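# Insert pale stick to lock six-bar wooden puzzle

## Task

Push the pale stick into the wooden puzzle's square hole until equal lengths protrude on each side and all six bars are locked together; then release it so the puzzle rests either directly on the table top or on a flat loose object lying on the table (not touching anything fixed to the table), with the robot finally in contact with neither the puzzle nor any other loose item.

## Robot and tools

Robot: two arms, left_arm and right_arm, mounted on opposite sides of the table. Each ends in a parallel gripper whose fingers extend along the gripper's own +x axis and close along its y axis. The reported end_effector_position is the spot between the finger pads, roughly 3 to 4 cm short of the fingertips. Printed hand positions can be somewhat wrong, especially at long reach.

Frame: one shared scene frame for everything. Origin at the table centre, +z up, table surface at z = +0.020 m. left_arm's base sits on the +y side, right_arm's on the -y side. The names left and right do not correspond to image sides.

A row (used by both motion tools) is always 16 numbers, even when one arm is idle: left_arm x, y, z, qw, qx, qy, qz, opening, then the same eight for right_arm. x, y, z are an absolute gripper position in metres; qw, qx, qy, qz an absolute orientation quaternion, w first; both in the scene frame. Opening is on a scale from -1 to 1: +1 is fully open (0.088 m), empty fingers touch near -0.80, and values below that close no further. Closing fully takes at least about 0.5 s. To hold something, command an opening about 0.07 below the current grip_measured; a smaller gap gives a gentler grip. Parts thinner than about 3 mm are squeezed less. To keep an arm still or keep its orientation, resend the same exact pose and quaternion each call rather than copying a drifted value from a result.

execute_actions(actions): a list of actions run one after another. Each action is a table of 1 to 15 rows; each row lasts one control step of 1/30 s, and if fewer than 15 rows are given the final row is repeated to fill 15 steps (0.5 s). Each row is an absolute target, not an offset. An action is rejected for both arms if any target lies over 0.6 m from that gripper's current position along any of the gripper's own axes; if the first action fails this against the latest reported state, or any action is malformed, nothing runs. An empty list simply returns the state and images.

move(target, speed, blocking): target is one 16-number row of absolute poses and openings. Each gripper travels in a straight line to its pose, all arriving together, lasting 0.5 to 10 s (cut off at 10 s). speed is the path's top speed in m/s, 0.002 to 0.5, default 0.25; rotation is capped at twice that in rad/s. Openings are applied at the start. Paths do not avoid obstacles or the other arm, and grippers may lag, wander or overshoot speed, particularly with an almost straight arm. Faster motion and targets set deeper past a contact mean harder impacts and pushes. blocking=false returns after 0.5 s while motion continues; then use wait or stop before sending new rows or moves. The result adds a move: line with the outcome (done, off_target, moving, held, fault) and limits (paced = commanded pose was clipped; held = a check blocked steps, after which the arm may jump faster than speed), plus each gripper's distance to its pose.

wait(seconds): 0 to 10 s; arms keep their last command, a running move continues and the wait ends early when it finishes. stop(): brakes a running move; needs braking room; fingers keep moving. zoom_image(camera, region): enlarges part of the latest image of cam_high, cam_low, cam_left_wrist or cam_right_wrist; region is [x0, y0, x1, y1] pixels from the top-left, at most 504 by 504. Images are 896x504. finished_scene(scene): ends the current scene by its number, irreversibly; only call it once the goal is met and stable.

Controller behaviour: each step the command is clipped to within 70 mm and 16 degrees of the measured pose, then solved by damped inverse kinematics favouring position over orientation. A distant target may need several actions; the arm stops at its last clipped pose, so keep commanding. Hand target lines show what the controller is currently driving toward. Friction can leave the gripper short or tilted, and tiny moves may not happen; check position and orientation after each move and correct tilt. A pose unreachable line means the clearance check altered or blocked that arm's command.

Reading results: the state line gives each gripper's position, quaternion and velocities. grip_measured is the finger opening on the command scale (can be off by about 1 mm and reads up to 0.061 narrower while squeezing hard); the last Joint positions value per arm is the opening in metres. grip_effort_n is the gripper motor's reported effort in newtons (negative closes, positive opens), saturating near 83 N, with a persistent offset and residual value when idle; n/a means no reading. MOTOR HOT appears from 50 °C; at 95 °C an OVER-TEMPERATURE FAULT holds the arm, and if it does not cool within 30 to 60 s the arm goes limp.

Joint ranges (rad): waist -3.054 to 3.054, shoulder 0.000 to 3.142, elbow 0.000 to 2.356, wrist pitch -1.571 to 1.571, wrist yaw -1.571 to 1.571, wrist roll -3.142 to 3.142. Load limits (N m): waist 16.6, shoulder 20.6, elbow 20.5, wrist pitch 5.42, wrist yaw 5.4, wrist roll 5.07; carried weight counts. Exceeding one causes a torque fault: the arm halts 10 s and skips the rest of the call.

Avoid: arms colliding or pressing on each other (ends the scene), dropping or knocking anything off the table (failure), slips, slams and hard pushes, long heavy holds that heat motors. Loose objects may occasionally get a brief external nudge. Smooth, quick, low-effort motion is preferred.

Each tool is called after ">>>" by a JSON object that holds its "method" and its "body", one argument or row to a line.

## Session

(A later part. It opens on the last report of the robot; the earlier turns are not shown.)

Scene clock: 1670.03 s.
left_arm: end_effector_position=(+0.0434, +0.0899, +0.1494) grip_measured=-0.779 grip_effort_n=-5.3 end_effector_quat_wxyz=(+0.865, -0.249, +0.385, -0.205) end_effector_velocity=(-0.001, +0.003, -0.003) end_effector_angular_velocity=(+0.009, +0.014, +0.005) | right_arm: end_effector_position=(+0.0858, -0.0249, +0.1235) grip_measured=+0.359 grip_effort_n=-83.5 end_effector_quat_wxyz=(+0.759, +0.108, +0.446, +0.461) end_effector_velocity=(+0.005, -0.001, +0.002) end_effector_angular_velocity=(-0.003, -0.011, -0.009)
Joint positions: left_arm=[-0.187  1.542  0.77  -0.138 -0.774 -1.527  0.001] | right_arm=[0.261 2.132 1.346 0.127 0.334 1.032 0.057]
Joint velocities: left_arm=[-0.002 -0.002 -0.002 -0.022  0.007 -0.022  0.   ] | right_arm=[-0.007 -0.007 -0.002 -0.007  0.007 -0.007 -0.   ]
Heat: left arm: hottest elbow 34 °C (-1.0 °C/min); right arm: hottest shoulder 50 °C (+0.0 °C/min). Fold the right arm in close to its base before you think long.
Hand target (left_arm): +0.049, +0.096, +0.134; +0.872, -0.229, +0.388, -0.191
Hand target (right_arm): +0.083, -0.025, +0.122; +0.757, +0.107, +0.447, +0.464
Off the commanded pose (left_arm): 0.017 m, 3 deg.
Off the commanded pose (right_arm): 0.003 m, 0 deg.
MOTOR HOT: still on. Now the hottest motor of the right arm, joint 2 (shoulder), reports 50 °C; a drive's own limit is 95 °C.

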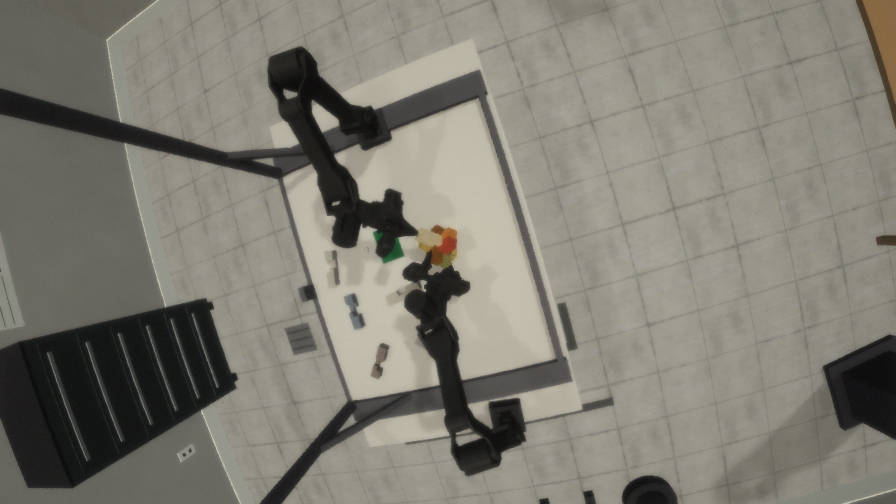

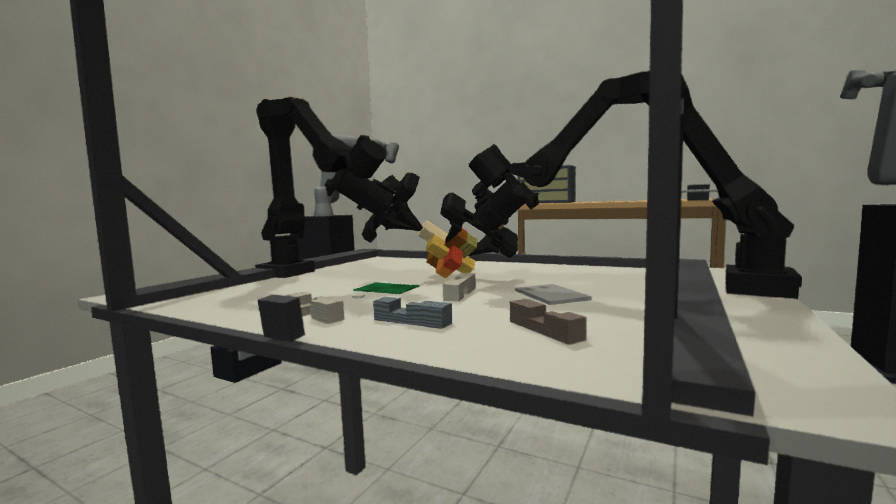

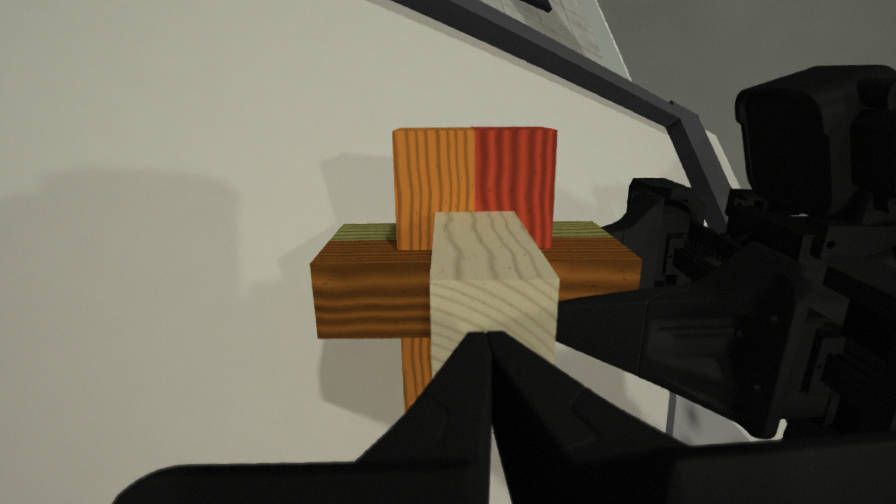

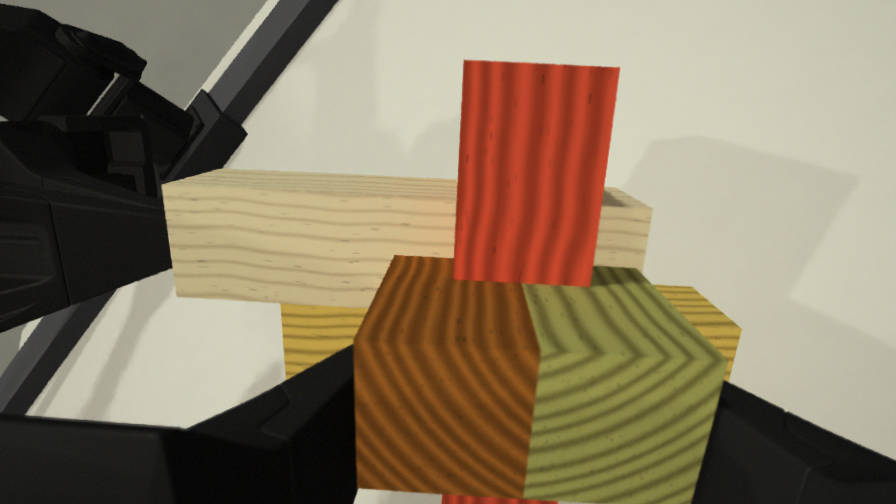

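>>> {"method": "execute_actions", "body": {
  "actions": [
    [[0.0517,0.0924,0.1313,0.8720,-0.2294,0.3881,-0.1916,-0.78,0.0830,-0.0245,0.1215,0.7572,0.1073,0.447,0.464,0.3]],
    [[0.0542,0.0902,0.1290,0.8720,-0.2294,0.3881,-0.1916,-0.78,0.0830,-0.0245,0.1215,0.7572,0.1073,0.447,0.464,0.3]],
    [[0.0566,0.0880,0.1267,0.8720,-0.2294,0.3881,-0.1916,-0.78,0.0830,-0.0245,0.1215,0.7572,0.1073,0.447,0.464,0.3]]
  ]
}}

Scene clock: 1684.53 s.
left_arm: end_effector_position=(+0.0508, +0.0831, +0.1426) grip_measured=-0.779 grip_effort_n=-5.3 end_effector_quat_wxyz=(+0.865, -0.249, +0.385, -0.205) end_effector_velocity=(+0.004, +0.003, +0.001) end_effector_angular_velocity=(+0.000, -0.014, +0.020) | right_arm: end_effector_position=(+0.0860, -0.0248, +0.1235) grip_measured=+0.359 grip_effort_n=-83.5 end_effector_quat_wxyz=(+0.759, +0.109, +0.446, +0.461) end_effector_velocity=(+0.000, +0.000, +0.001) end_effector_angular_velocity=(-0.002, +0.010, -0.001)
Joint positions: left_arm=[-0.157  1.577  0.768 -0.078 -0.757 -1.494  0.001] | right_arm=[0.261 2.132 1.346 0.127 0.334 1.032 0.057]
Joint velocities: left_arm=[ 0.002 -0.002 -0.002 -0.007 -0.022 -0.007 -0.   ] | right_arm=[-0.002 -0.002  0.002 -0.007 -0.007  0.007 -0.   ]
Heat: left arm: hottest elbow 34 °C (-1.0 °C/min); right arm: hottest shoulder 50 °C (+0.0 °C/min). Fold the right arm in close to its base before you think long.
Hand target (left_arm): +0.056, +0.089, +0.127; +0.872, -0.230, +0.388, -0.191
Hand target (right_arm): +0.083, -0.025, +0.122; +0.757, +0.107, +0.447, +0.464
Off the commanded pose (left_arm): 0.018 m, 3 deg.
Off the commanded pose (right_arm): 0.004 m, 0 deg.
MOTOR HOT: still on. Now the hottest motor of the right arm, joint 2 (shoulder), reports 50 °C; a drive's own limit is 95 °C.

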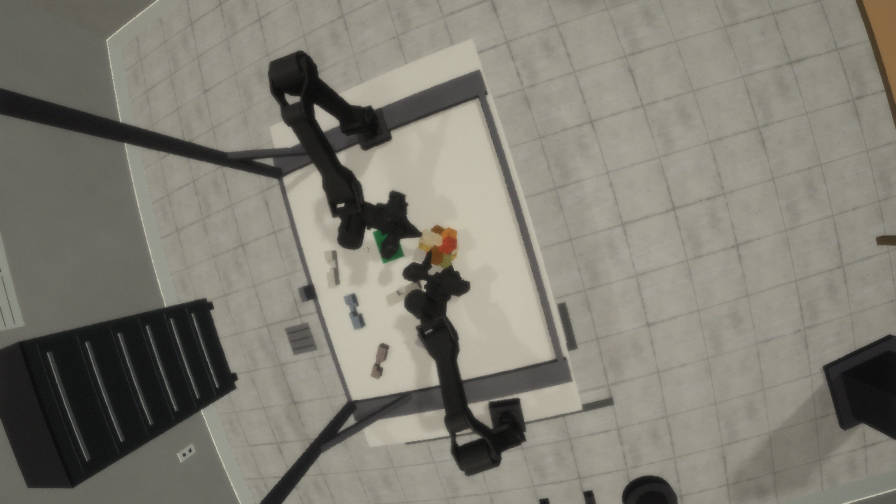

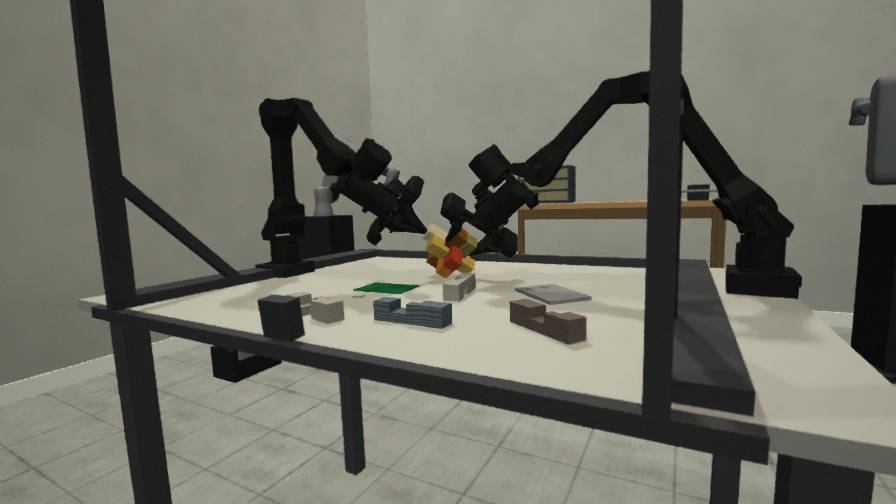

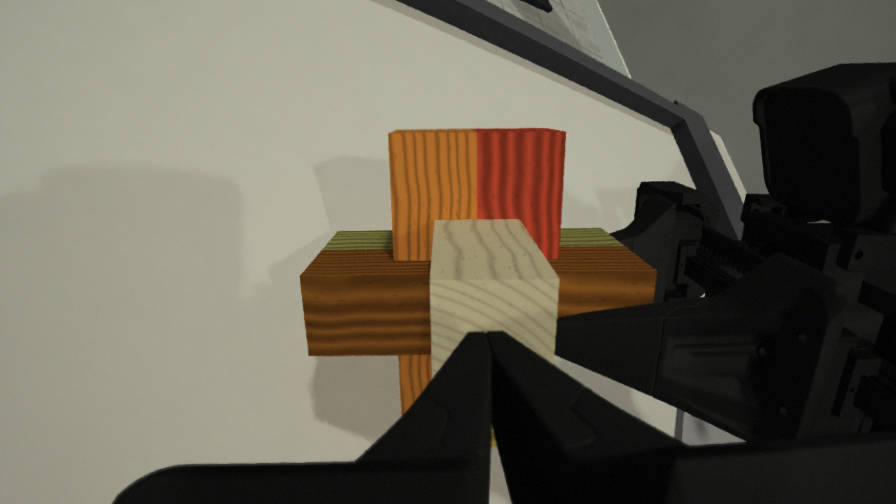

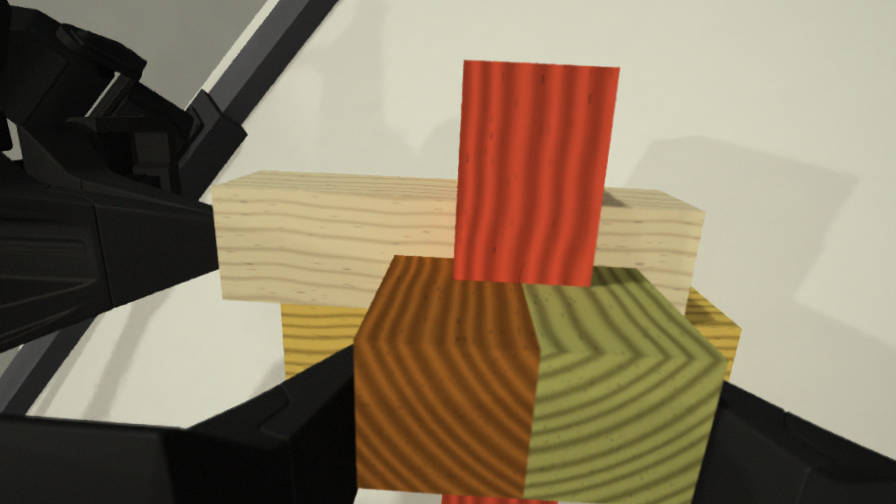

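>>> {"method": "execute_actions", "body": {
  "actions": [
    [[0.0590,0.0858,0.1244,0.8720,-0.2294,0.3881,-0.1916,-0.78,0.0830,-0.0245,0.1215,0.7572,0.1073,0.447,0.464,0.3]],
    [[0.0615,0.0836,0.1221,0.8720,-0.2294,0.3881,-0.1916,-0.78,0.0830,-0.0245,0.1215,0.7572,0.1073,0.447,0.464,0.3]],
    [[0.0633,0.0820,0.1203,0.8720,-0.2294,0.3881,-0.1916,-0.78,0.0830,-0.0245,0.1215,0.7572,0.1073,0.447,0.464,0.3]]
  ]
}}

Scene clock: 1691.40 s.
left_arm: end_effector_position=(+0.0573, +0.0772, +0.1362) grip_measured=-0.779 grip_effort_n=-5.3 end_effector_quat_wxyz=(+0.865, -0.249, +0.385, -0.205) end_effector_velocity=(+0.000, +0.002, +0.001) end_effector_angular_velocity=(-0.003, -0.002, +0.006) | right_arm: end_effector_position=(+0.0860, -0.0248, +0.1235) grip_measured=+0.359 grip_effort_n=-83.5 end_effector_quat_wxyz=(+0.759, +0.109, +0.446, +0.461) end_effector_velocity=(+0.002, -0.000, -0.001) end_effector_angular_velocity=(-0.008, -0.012, -0.004)
Joint positions: left_arm=[-0.132  1.611  0.768 -0.026 -0.741 -1.466  0.001] | right_arm=[0.261 2.132 1.346 0.127 0.334 1.033 0.057]
Joint velocities: left_arm=[-0.002 -0.007 -0.002 -0.007 -0.007 -0.007 -0.   ] | right_arm=[-0.002  0.002  0.002 -0.007  0.007 -0.007 -0.   ]
Heat: left arm: hottest elbow 34 °C (-1.0 °C/min); right arm: hottest shoulder 50 °C (+0.0 °C/min). Fold the right arm in close to its base before you think long.
Hand target (left_arm): +0.063, +0.083, +0.121; +0.872, -0.229, +0.389, -0.191
Hand target (right_arm): +0.083, -0.025, +0.122; +0.757, +0.107, +0.447, +0.464
Off the commanded pose (left_arm): 0.018 m, 3 deg.
Off the commanded pose (right_arm): 0.004 m, 1 deg.
MOTOR HOT: still on. Now the hottest motor of the right arm, joint 2 (shoulder), reports 50 °C; a drive's own limit is 95 °C.

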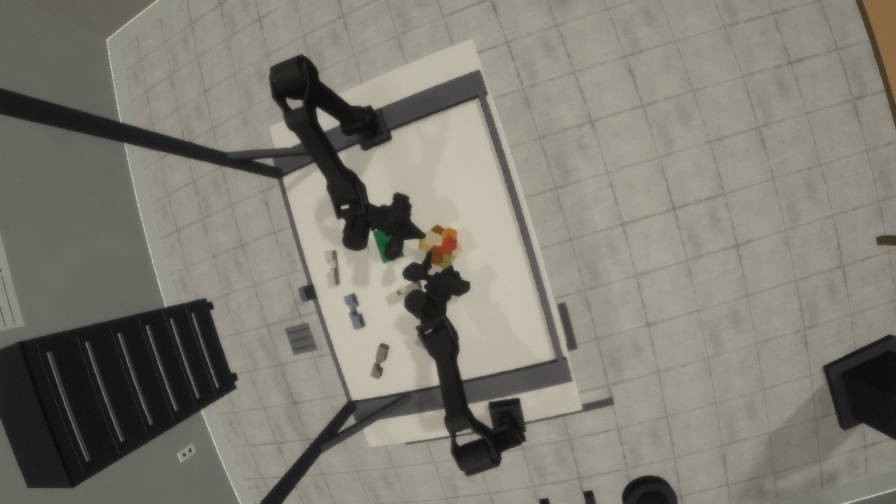

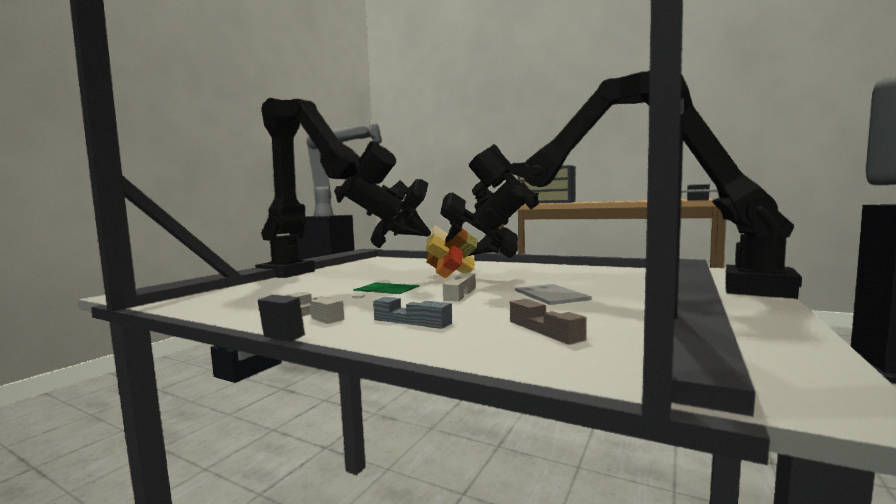

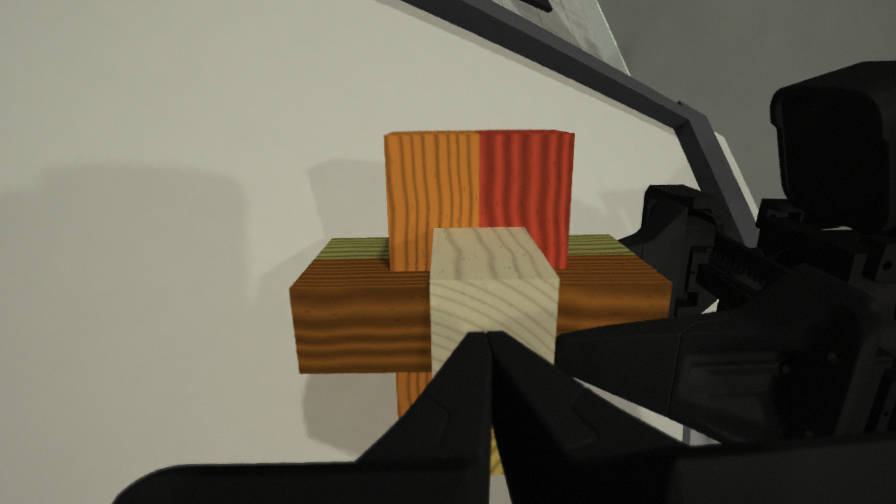

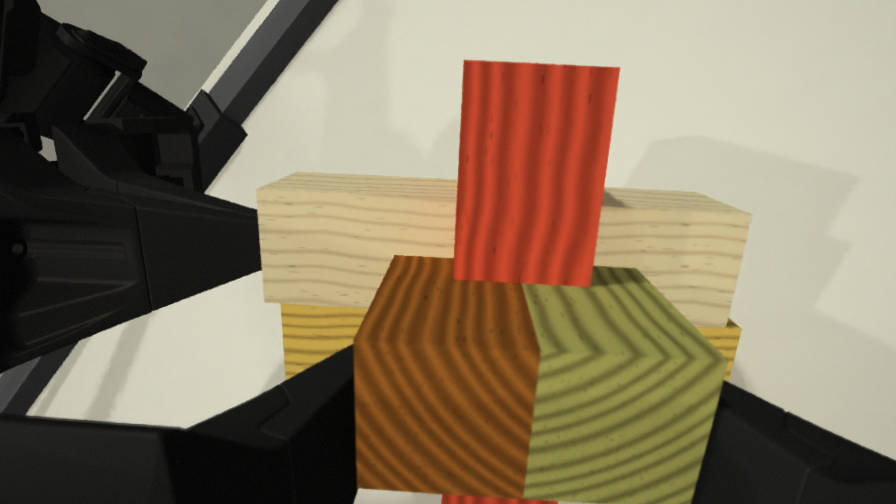

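>>> {"method": "zoom_image", "body": {
  "camera": "cam_right_wrist",
  "region": [240, 270, 320, 340]
}}

>>> {"method": "zoom_image", "body": {
  "camera": "cam_right_wrist",
  "region": [690, 290, 770, 360]
}}

Region (240, 270, 320, 340) of cam_right_wrist's 896x504 image, scaled by 6.300, with more detail than that image has; it fills the top 441 rows of this view, and the rest is white.

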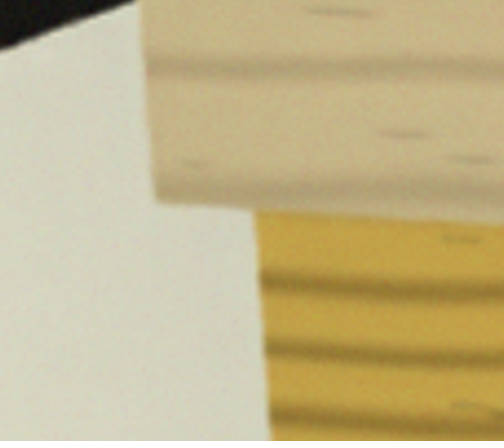

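Region (690, 290, 770, 360) of cam_right_wrist's 896x504 image, scaled by 6.300, with more detail than that image has; it fills the top 441 rows of this view, and the rest is white.

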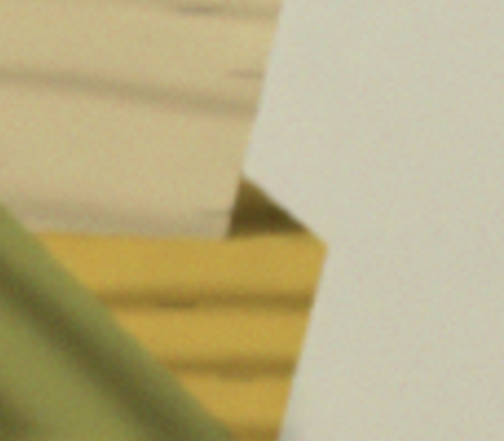

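>>> {"method": "execute_actions", "body": {
  "actions": [
    [[0.0655,0.0800,0.1182,0.8720,-0.2294,0.3881,-0.1916,-0.78,0.0830,-0.0245,0.1215,0.7572,0.1073,0.447,0.464,0.3]]
  ]
}}

>>> {"method": "zoom_image", "body": {
  "camera": "cam_right_wrist",
  "region": [240, 270, 320, 340]
}}

>>> {"method": "zoom_image", "body": {
  "camera": "cam_right_wrist",
  "region": [690, 290, 770, 360]
}}

Scene clock: 1699.53 s.
left_arm: end_effector_position=(+0.0596, +0.0753, +0.1341) grip_measured=-0.779 grip_effort_n=-5.3 end_effector_quat_wxyz=(+0.865, -0.249, +0.384, -0.205) end_effector_velocity=(+0.000, +0.005, -0.005) end_effector_angular_velocity=(+0.017, +0.003, +0.015) | right_arm: end_effector_position=(+0.0860, -0.0248, +0.1235) grip_measured=+0.359 grip_effort_n=-83.5 end_effector_quat_wxyz=(+0.759, +0.109, +0.446, +0.461) end_effector_velocity=(+0.000, +0.001, +0.001) end_effector_angular_velocity=(+0.005, -0.000, +0.008)
Joint positions: left_arm=[-0.123  1.622  0.768 -0.008 -0.736 -1.457  0.001] | right_arm=[0.261 2.132 1.346 0.127 0.334 1.033 0.057]
Joint velocities: left_arm=[-0.002  0.002 -0.007 -0.022 -0.007 -0.022  0.   ] | right_arm=[-0.002 -0.002 -0.002  0.007 -0.007 -0.007 -0.   ]
Heat: left arm: hottest elbow 34 °C (-1.0 °C/min); right arm: hottest shoulder 50 °C (+0.0 °C/min). Fold the right arm in close to its base before you think long.
Hand target (left_arm): +0.065, +0.081, +0.119; +0.872, -0.230, +0.388, -0.191
Hand target (right_arm): +0.083, -0.025, +0.122; +0.757, +0.107, +0.447, +0.464
Off the commanded pose (left_arm): 0.018 m, 3 deg.
Off the commanded pose (right_arm): 0.004 m, 1 deg.
MOTOR HOT: still on. Now the hottest motor of the right arm, joint 2 (shoulder), reports 50 °C; a drive's own limit is 95 °C.

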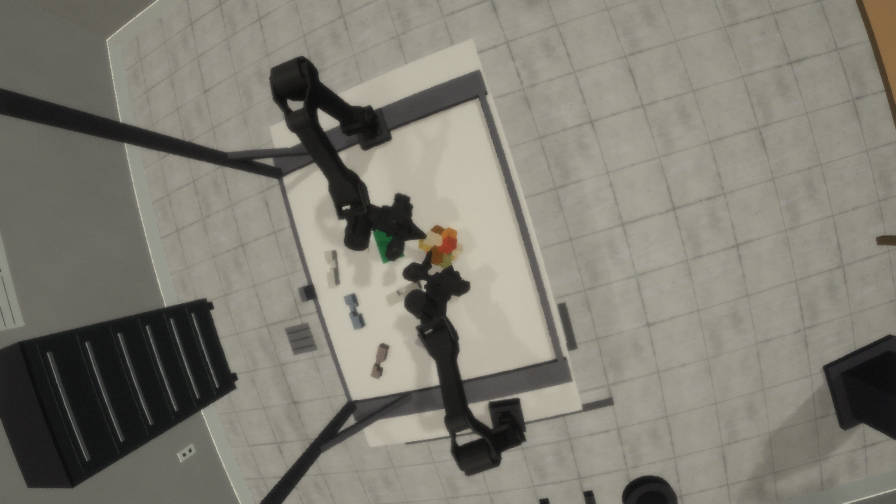

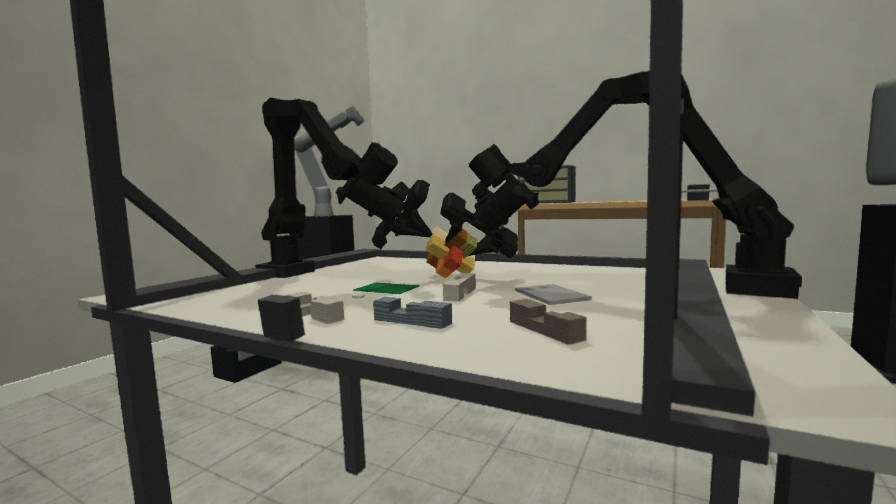

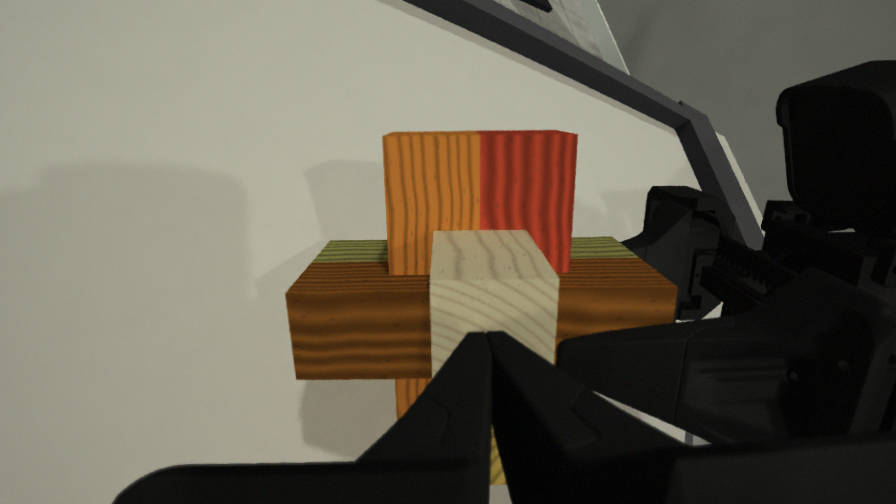

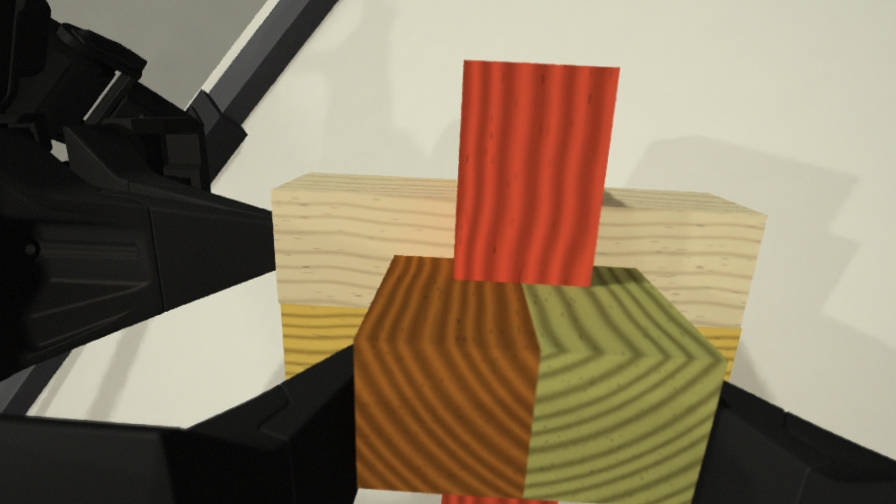

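Region (240, 270, 320, 340) of cam_right_wrist's 896x504 image, scaled by 6.300, with more detail than that image has; it fills the top 441 rows of this view, and the rest is white.

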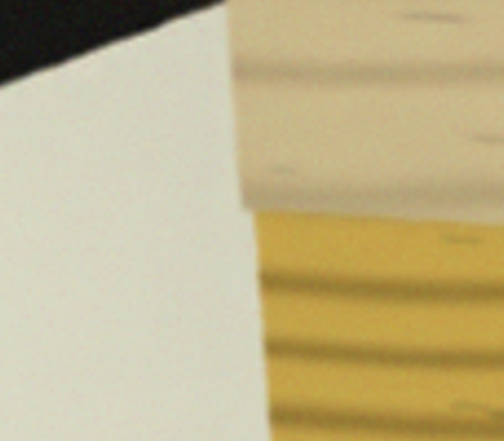

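Region (690, 290, 770, 360) of cam_right_wrist's 896x504 image, scaled by 6.300, with more detail than that image has; it fills the top 441 rows of this view, and the rest is white.

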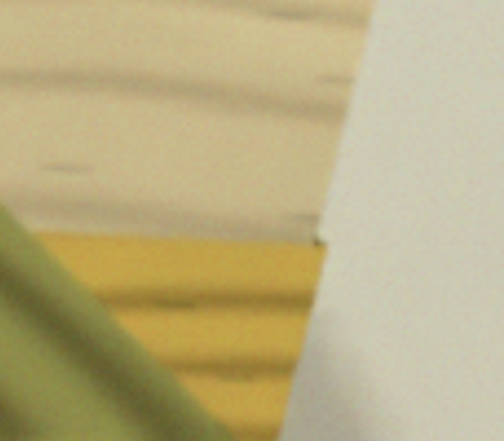

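>>> {"method": "execute_actions", "body": {
  "actions": [
    [[0.0293,0.1026,0.1630,0.865,-0.249,0.385,-0.205,-0.78,0.0830,-0.0245,0.1215,0.7572,0.1073,0.447,0.464,0.3]]
  ]
}}

>>> {"method": "zoom_image", "body": {
  "camera": "cam_right_wrist",
  "region": [240, 270, 320, 340]
}}

Scene clock: 1710.83 s.
left_arm: end_effector_position=(+0.0305, +0.1038, +0.1567) grip_measured=-0.779 grip_effort_n=-5.3 end_effector_quat_wxyz=(+0.868, -0.239, +0.385, -0.203) end_effector_velocity=(-0.001, +0.004, -0.002) end_effector_angular_velocity=(+0.006, +0.001, +0.009) | right_arm: end_effector_position=(+0.0847, -0.0244, +0.1241) grip_measured=+0.359 grip_effort_n=-83.5 end_effector_quat_wxyz=(+0.758, +0.110, +0.446, +0.463) end_effector_velocity=(-0.002, +0.001, +0.001) end_effector_angular_velocity=(+0.003, +0.009, +0.019)
Joint positions: left_arm=[-0.245  1.494  0.774 -0.255 -0.809 -1.587  0.001] | right_arm=[0.263 2.132 1.346 0.131 0.333 1.032 0.057]
Joint velocities: left_arm=[-0.007 -0.002 -0.002 -0.022 -0.007 -0.022 -0.   ] | right_arm=[-0.002 -0.002 -0.002  0.007 -0.022 -0.007 -0.   ]
Heat: left arm: hottest elbow 34 °C (-1.0 °C/min); right arm: hottest shoulder 50 °C (+0.0 °C/min). Fold the right arm in close to its base before you think long.
Hand target (left_arm): +0.029, +0.102, +0.163; +0.865, -0.249, +0.384, -0.206
Hand target (right_arm): +0.083, -0.025, +0.121; +0.757, +0.107, +0.447, +0.464
Off the commanded pose (left_arm): 0.007 m, 1 deg.
Off the commanded pose (right_arm): 0.003 m, 0 deg.
MOTOR HOT: still on. Now the hottest motor of the right arm, joint 2 (shoulder), reports 50 °C; a drive's own limit is 95 °C.

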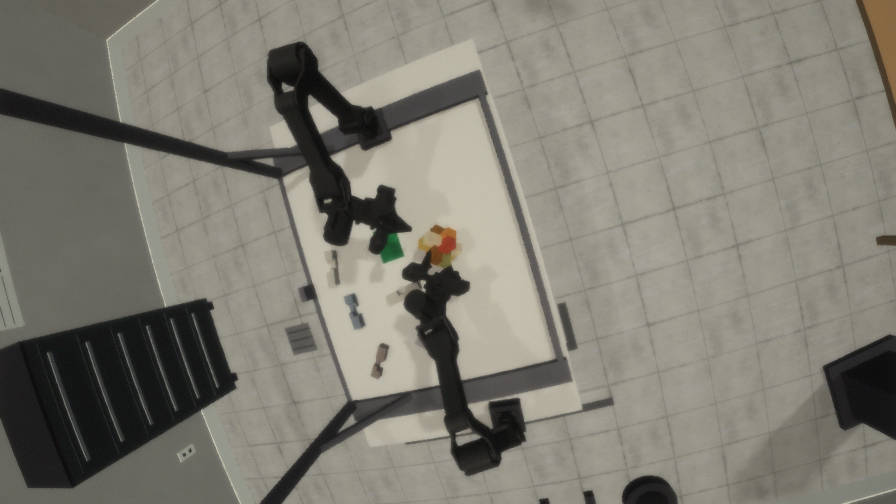

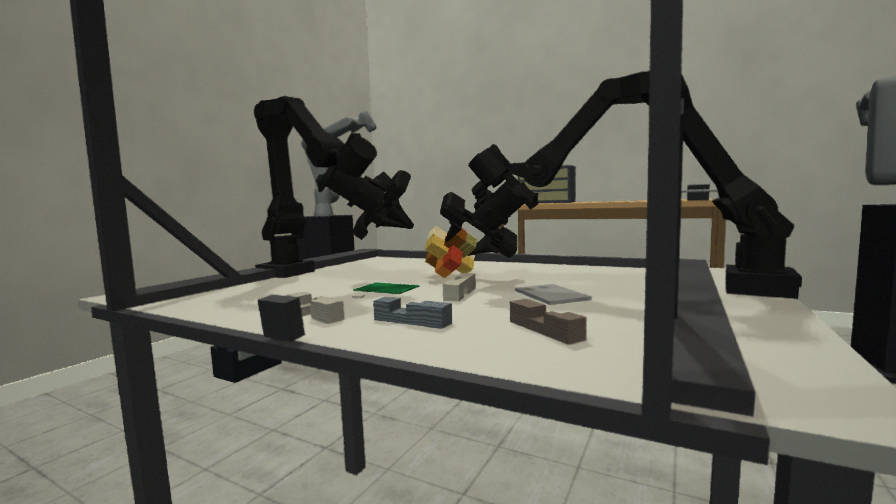

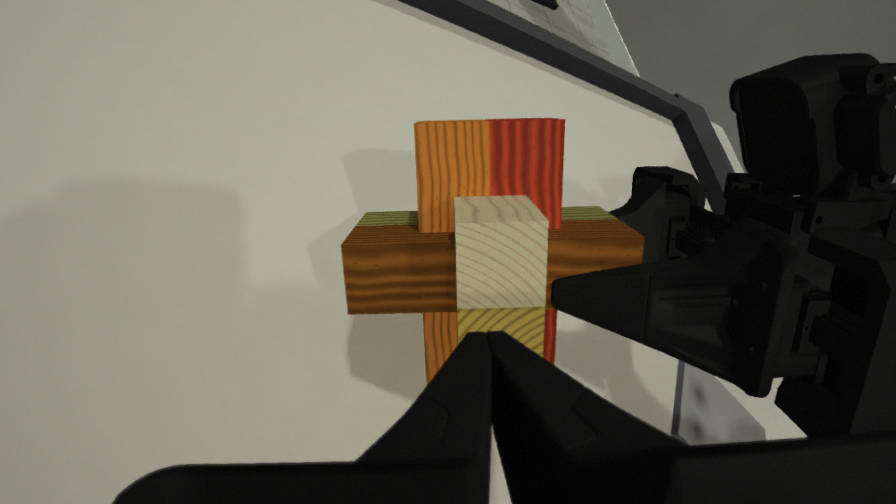

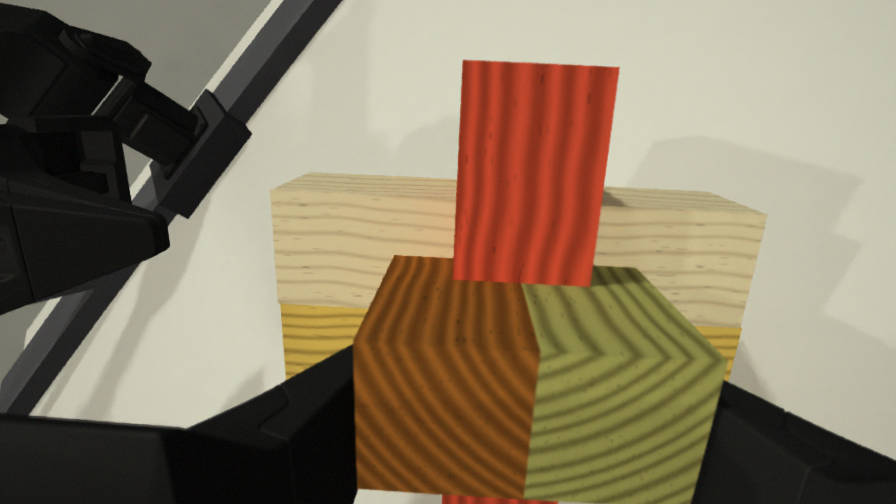

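Region (240, 270, 320, 340) of cam_right_wrist's 896x504 image, scaled by 6.300, with more detail than that image has; it fills the top 441 rows of this view, and the rest is white.

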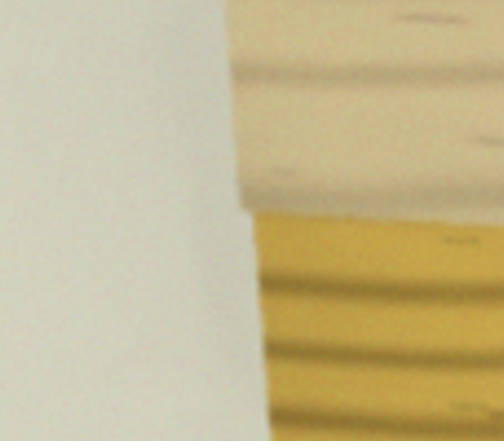

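>>> {"method": "execute_actions", "body": {
  "actions": [
    [[0.0293,0.1026,0.1630,0.865,-0.249,0.385,-0.205,-0.78,0.0842,-0.0244,0.1230,0.7572,0.1073,0.447,0.464,0.3],[0.0293,0.1026,0.1630,0.865,-0.249,0.385,-0.205,-0.78,0.0842,-0.0244,0.1230,0.7572,0.1073,0.447,0.464,0.33],[0.0293,0.1026,0.1630,0.865,-0.249,0.385,-0.205,-0.78,0.0842,-0.0244,0.1230,0.7572,0.1073,0.447,0.464,0.36],[0.0293,0.1026,0.1630,0.865,-0.249,0.385,-0.205,-0.78,0.0842,-0.0244,0.1230,0.7572,0.1073,0.447,0.464,0.39],[0.0293,0.1026,0.1630,0.865,-0.249,0.385,-0.205,-0.78,0.0842,-0.0244,0.1230,0.7572,0.1073,0.447,0.464,0.42],[0.0293,0.1026,0.1630,0.865,-0.249,0.385,-0.205,-0.78,0.0842,-0.0244,0.1230,0.7572,0.1073,0.447,0.464,0.45],[0.0293,0.1026,0.1630,0.865,-0.249,0.385,-0.205,-0.78,0.0842,-0.0244,0.1230,0.7572,0.1073,0.447,0.464,0.5],[0.0293,0.1026,0.1630,0.865,-0.249,0.385,-0.205,-0.78,0.0842,-0.0244,0.1230,0.7572,0.1073,0.447,0.464,0.6],[0.0293,0.1026,0.1630,0.865,-0.249,0.385,-0.205,-0.78,0.0842,-0.0244,0.1230,0.7572,0.1073,0.447,0.464,0.75],[0.0293,0.1026,0.1630,0.865,-0.249,0.385,-0.205,-0.78,0.0842,-0.0244,0.1230,0.7572,0.1073,0.447,0.464,0.9]]
  ]
}}

Scene clock: 1717.63 s.
left_arm: end_effector_position=(+0.0305, +0.1045, +0.1563) grip_measured=-0.779 grip_effort_n=-5.3 end_effector_quat_wxyz=(+0.868, -0.239, +0.385, -0.202) end_effector_velocity=(+0.000, +0.002, -0.002) end_effector_angular_velocity=(+0.006, -0.005, +0.006) | right_arm: end_effector_position=(+0.0847, -0.0244, +0.1241) grip_measured=+0.860 grip_effort_n=16.5 end_effector_quat_wxyz=(+0.758, +0.109, +0.446, +0.463) end_effector_velocity=(-0.002, -0.001, +0.001) end_effector_angular_velocity=(-0.006, +0.007, +0.019)
Joint positions: left_arm=[-0.245  1.494  0.774 -0.26  -0.809 -1.591  0.001] | right_arm=[0.263 2.132 1.346 0.131 0.333 1.031 0.081]
Joint velocities: left_arm=[-0.002  0.002 -0.002 -0.007 -0.007 -0.007 -0.   ] | right_arm=[-0.002 -0.007 -0.002 -0.007 -0.022 -0.007  0.022]
Heat: left arm: hottest elbow 35 °C (+1.0 °C/min); right arm: hottest shoulder 50 °C (+0.0 °C/min). Fold the right arm in close to its base before you think long.
Hand target (left_arm): +0.029, +0.103, +0.163; +0.865, -0.249, +0.385, -0.205
Hand target (right_arm): +0.084, -0.024, +0.123; +0.757, +0.107, +0.447, +0.464
Off the commanded pose (left_arm): 0.007 m, 1 deg.
Off the commanded pose (right_arm): 0.001 m, 0 deg.
MOTOR HOT: still on. Now the hottest motor of the right arm, joint 2 (shoulder), reports 50 °C; a drive's own limit is 95 °C.

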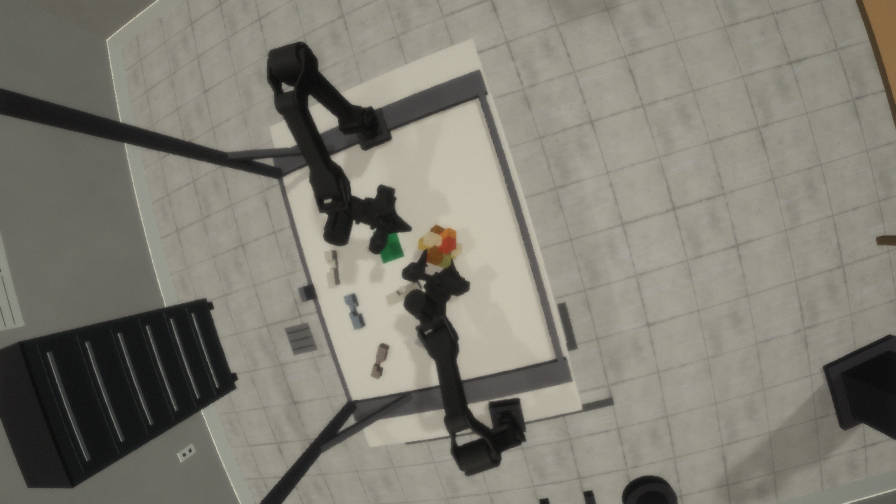

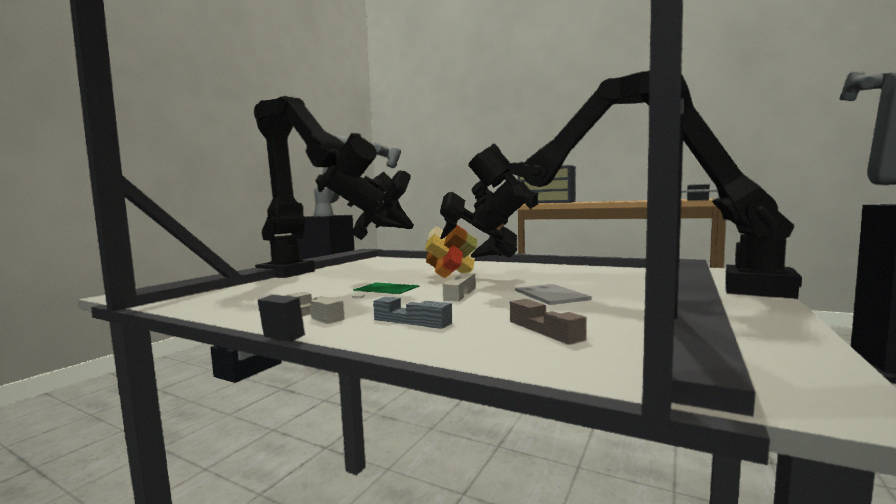

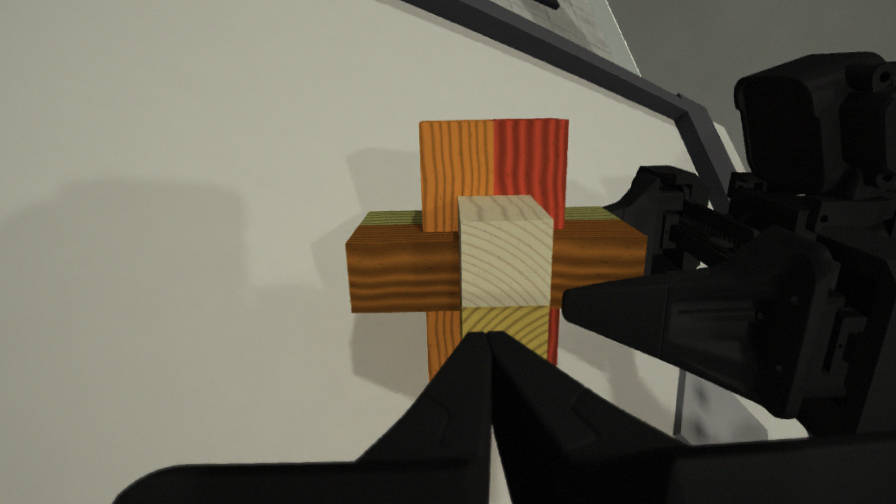

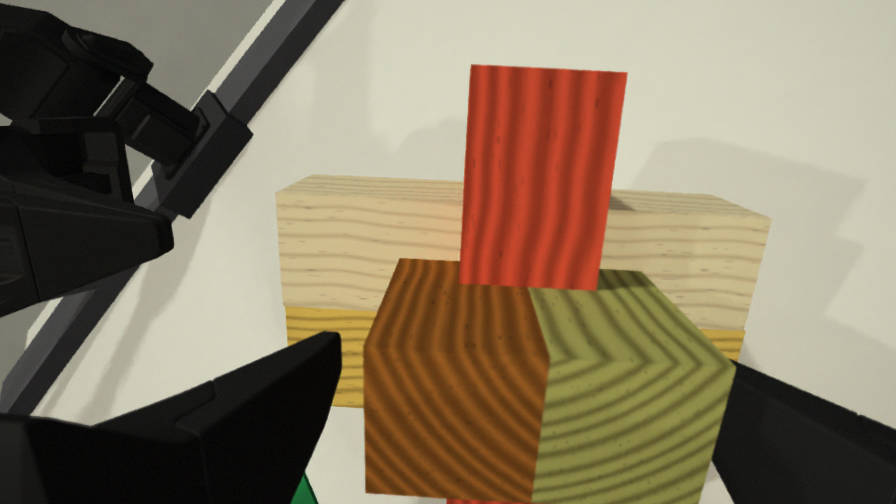

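>>> {"method": "execute_actions", "body": {
  "actions": [
    [[0.0293,0.1026,0.1630,0.865,-0.249,0.385,-0.205,-0.78,0.0790,-0.0500,0.1470,0.7572,0.1073,0.447,0.464,0.9],[0.0293,0.1026,0.1630,0.865,-0.249,0.385,-0.205,-0.78,0.0790,-0.0500,0.1470,0.7572,0.1073,0.447,0.464,0.9],[0.0293,0.1026,0.1630,0.865,-0.249,0.385,-0.205,-0.78,0.0790,-0.0500,0.1470,0.7572,0.1073,0.447,0.464,0.9],[0.0293,0.1026,0.1630,0.865,-0.249,0.385,-0.205,-0.78,0.0790,-0.0500,0.1470,0.7572,0.1073,0.447,0.464,0.9],[0.0293,0.1026,0.1630,0.865,-0.249,0.385,-0.205,-0.78,0.0737,-0.0763,0.1670,0.7572,0.1073,0.447,0.464,0.9]]
  ]
}}

Scene clock: 1722.70 s.
left_arm: end_effector_position=(+0.0304, +0.1045, +0.1563) grip_measured=-0.779 grip_effort_n=-5.3 end_effector_quat_wxyz=(+0.868, -0.238, +0.385, -0.202) end_effector_velocity=(+0.000, +0.002, -0.002) end_effector_angular_velocity=(+0.006, -0.005, +0.006) | right_arm: end_effector_position=(+0.0717, -0.0710, +0.1735) grip_measured=+0.898 grip_effort_n=16.5 end_effector_quat_wxyz=(+0.753, +0.114, +0.445, +0.470) end_effector_velocity=(+0.009, -0.028, -0.044) end_effector_angular_velocity=(-0.154, -0.049, -0.004)
Joint positions: left_arm=[-0.246  1.494  0.774 -0.26  -0.809 -1.591  0.001] | right_arm=[0.315 1.896 1.204 0.045 0.364 1.06  0.083]
Joint velocities: left_arm=[-0.002  0.002 -0.002 -0.007 -0.007 -0.007 -0.   ] | right_arm=[-0.002 -0.002 -0.081 -0.081  0.007 -0.007  0.   ]
Heat: left arm: hottest elbow 35 °C (+1.0 °C/min); right arm: hottest shoulder 51 °C (+1.0 °C/min). Fold the right arm in close to its base before you think long.
Hand target (left_arm): +0.029, +0.103, +0.163; +0.865, -0.249, +0.385, -0.205
Hand target (right_arm): +0.074, -0.076, +0.167; +0.757, +0.107, +0.447, +0.464
Off the commanded pose (left_arm): 0.007 m, 1 deg.
Off the commanded pose (right_arm): 0.009 m, 1 deg.
MOTOR HOT: still on. Now the hottest motor of the right arm, joint 2 (shoulder), reports 51 °C; a drive's own limit is 95 °C.

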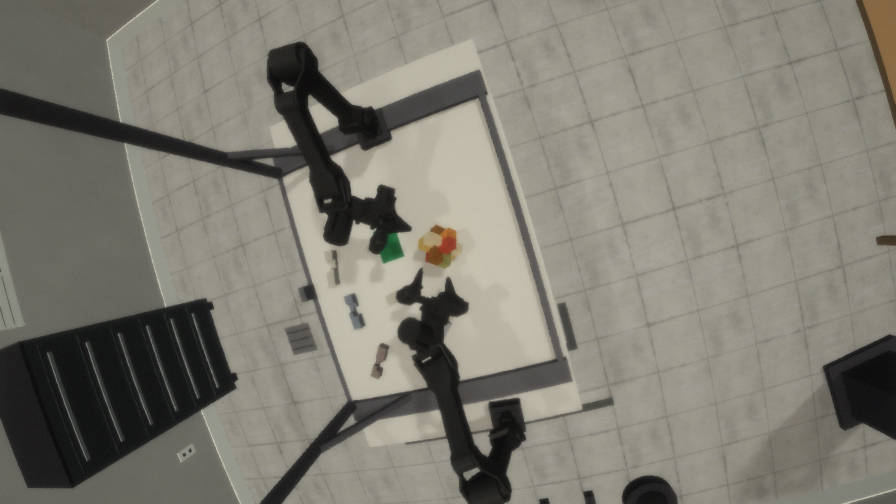

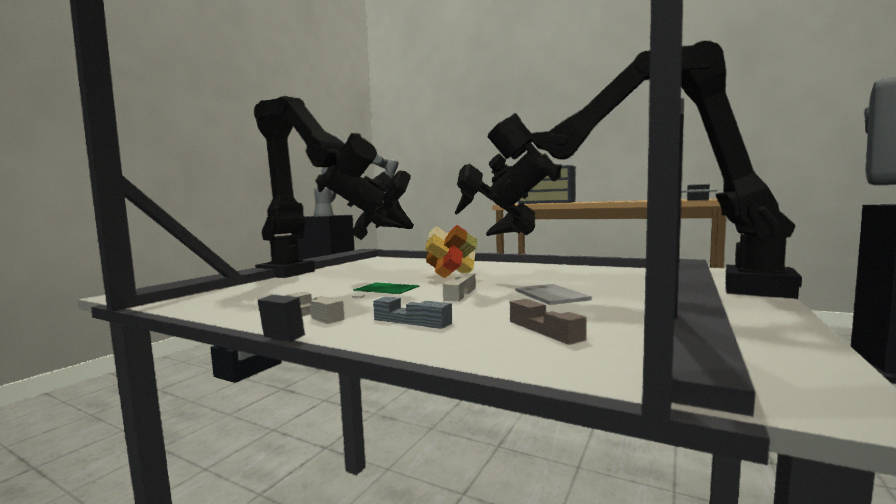

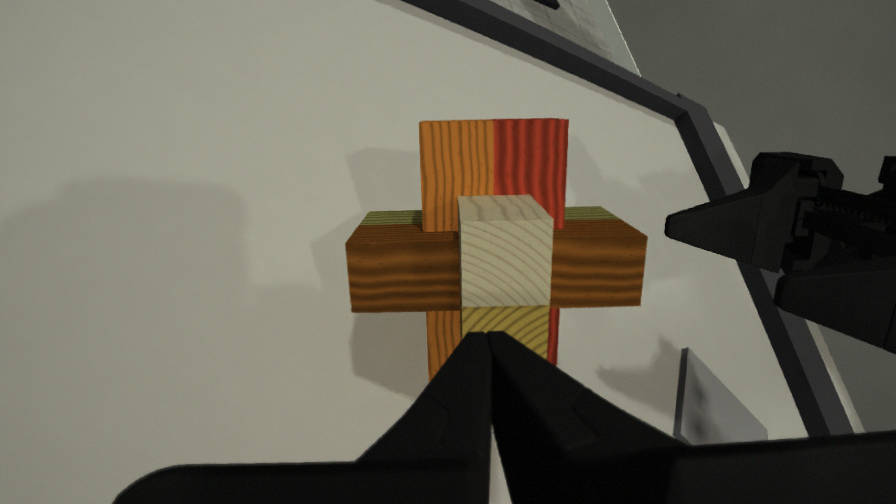

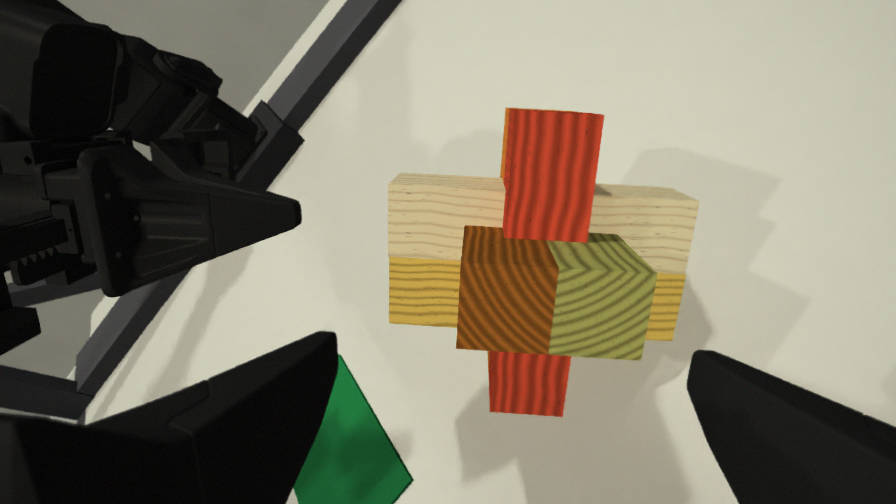

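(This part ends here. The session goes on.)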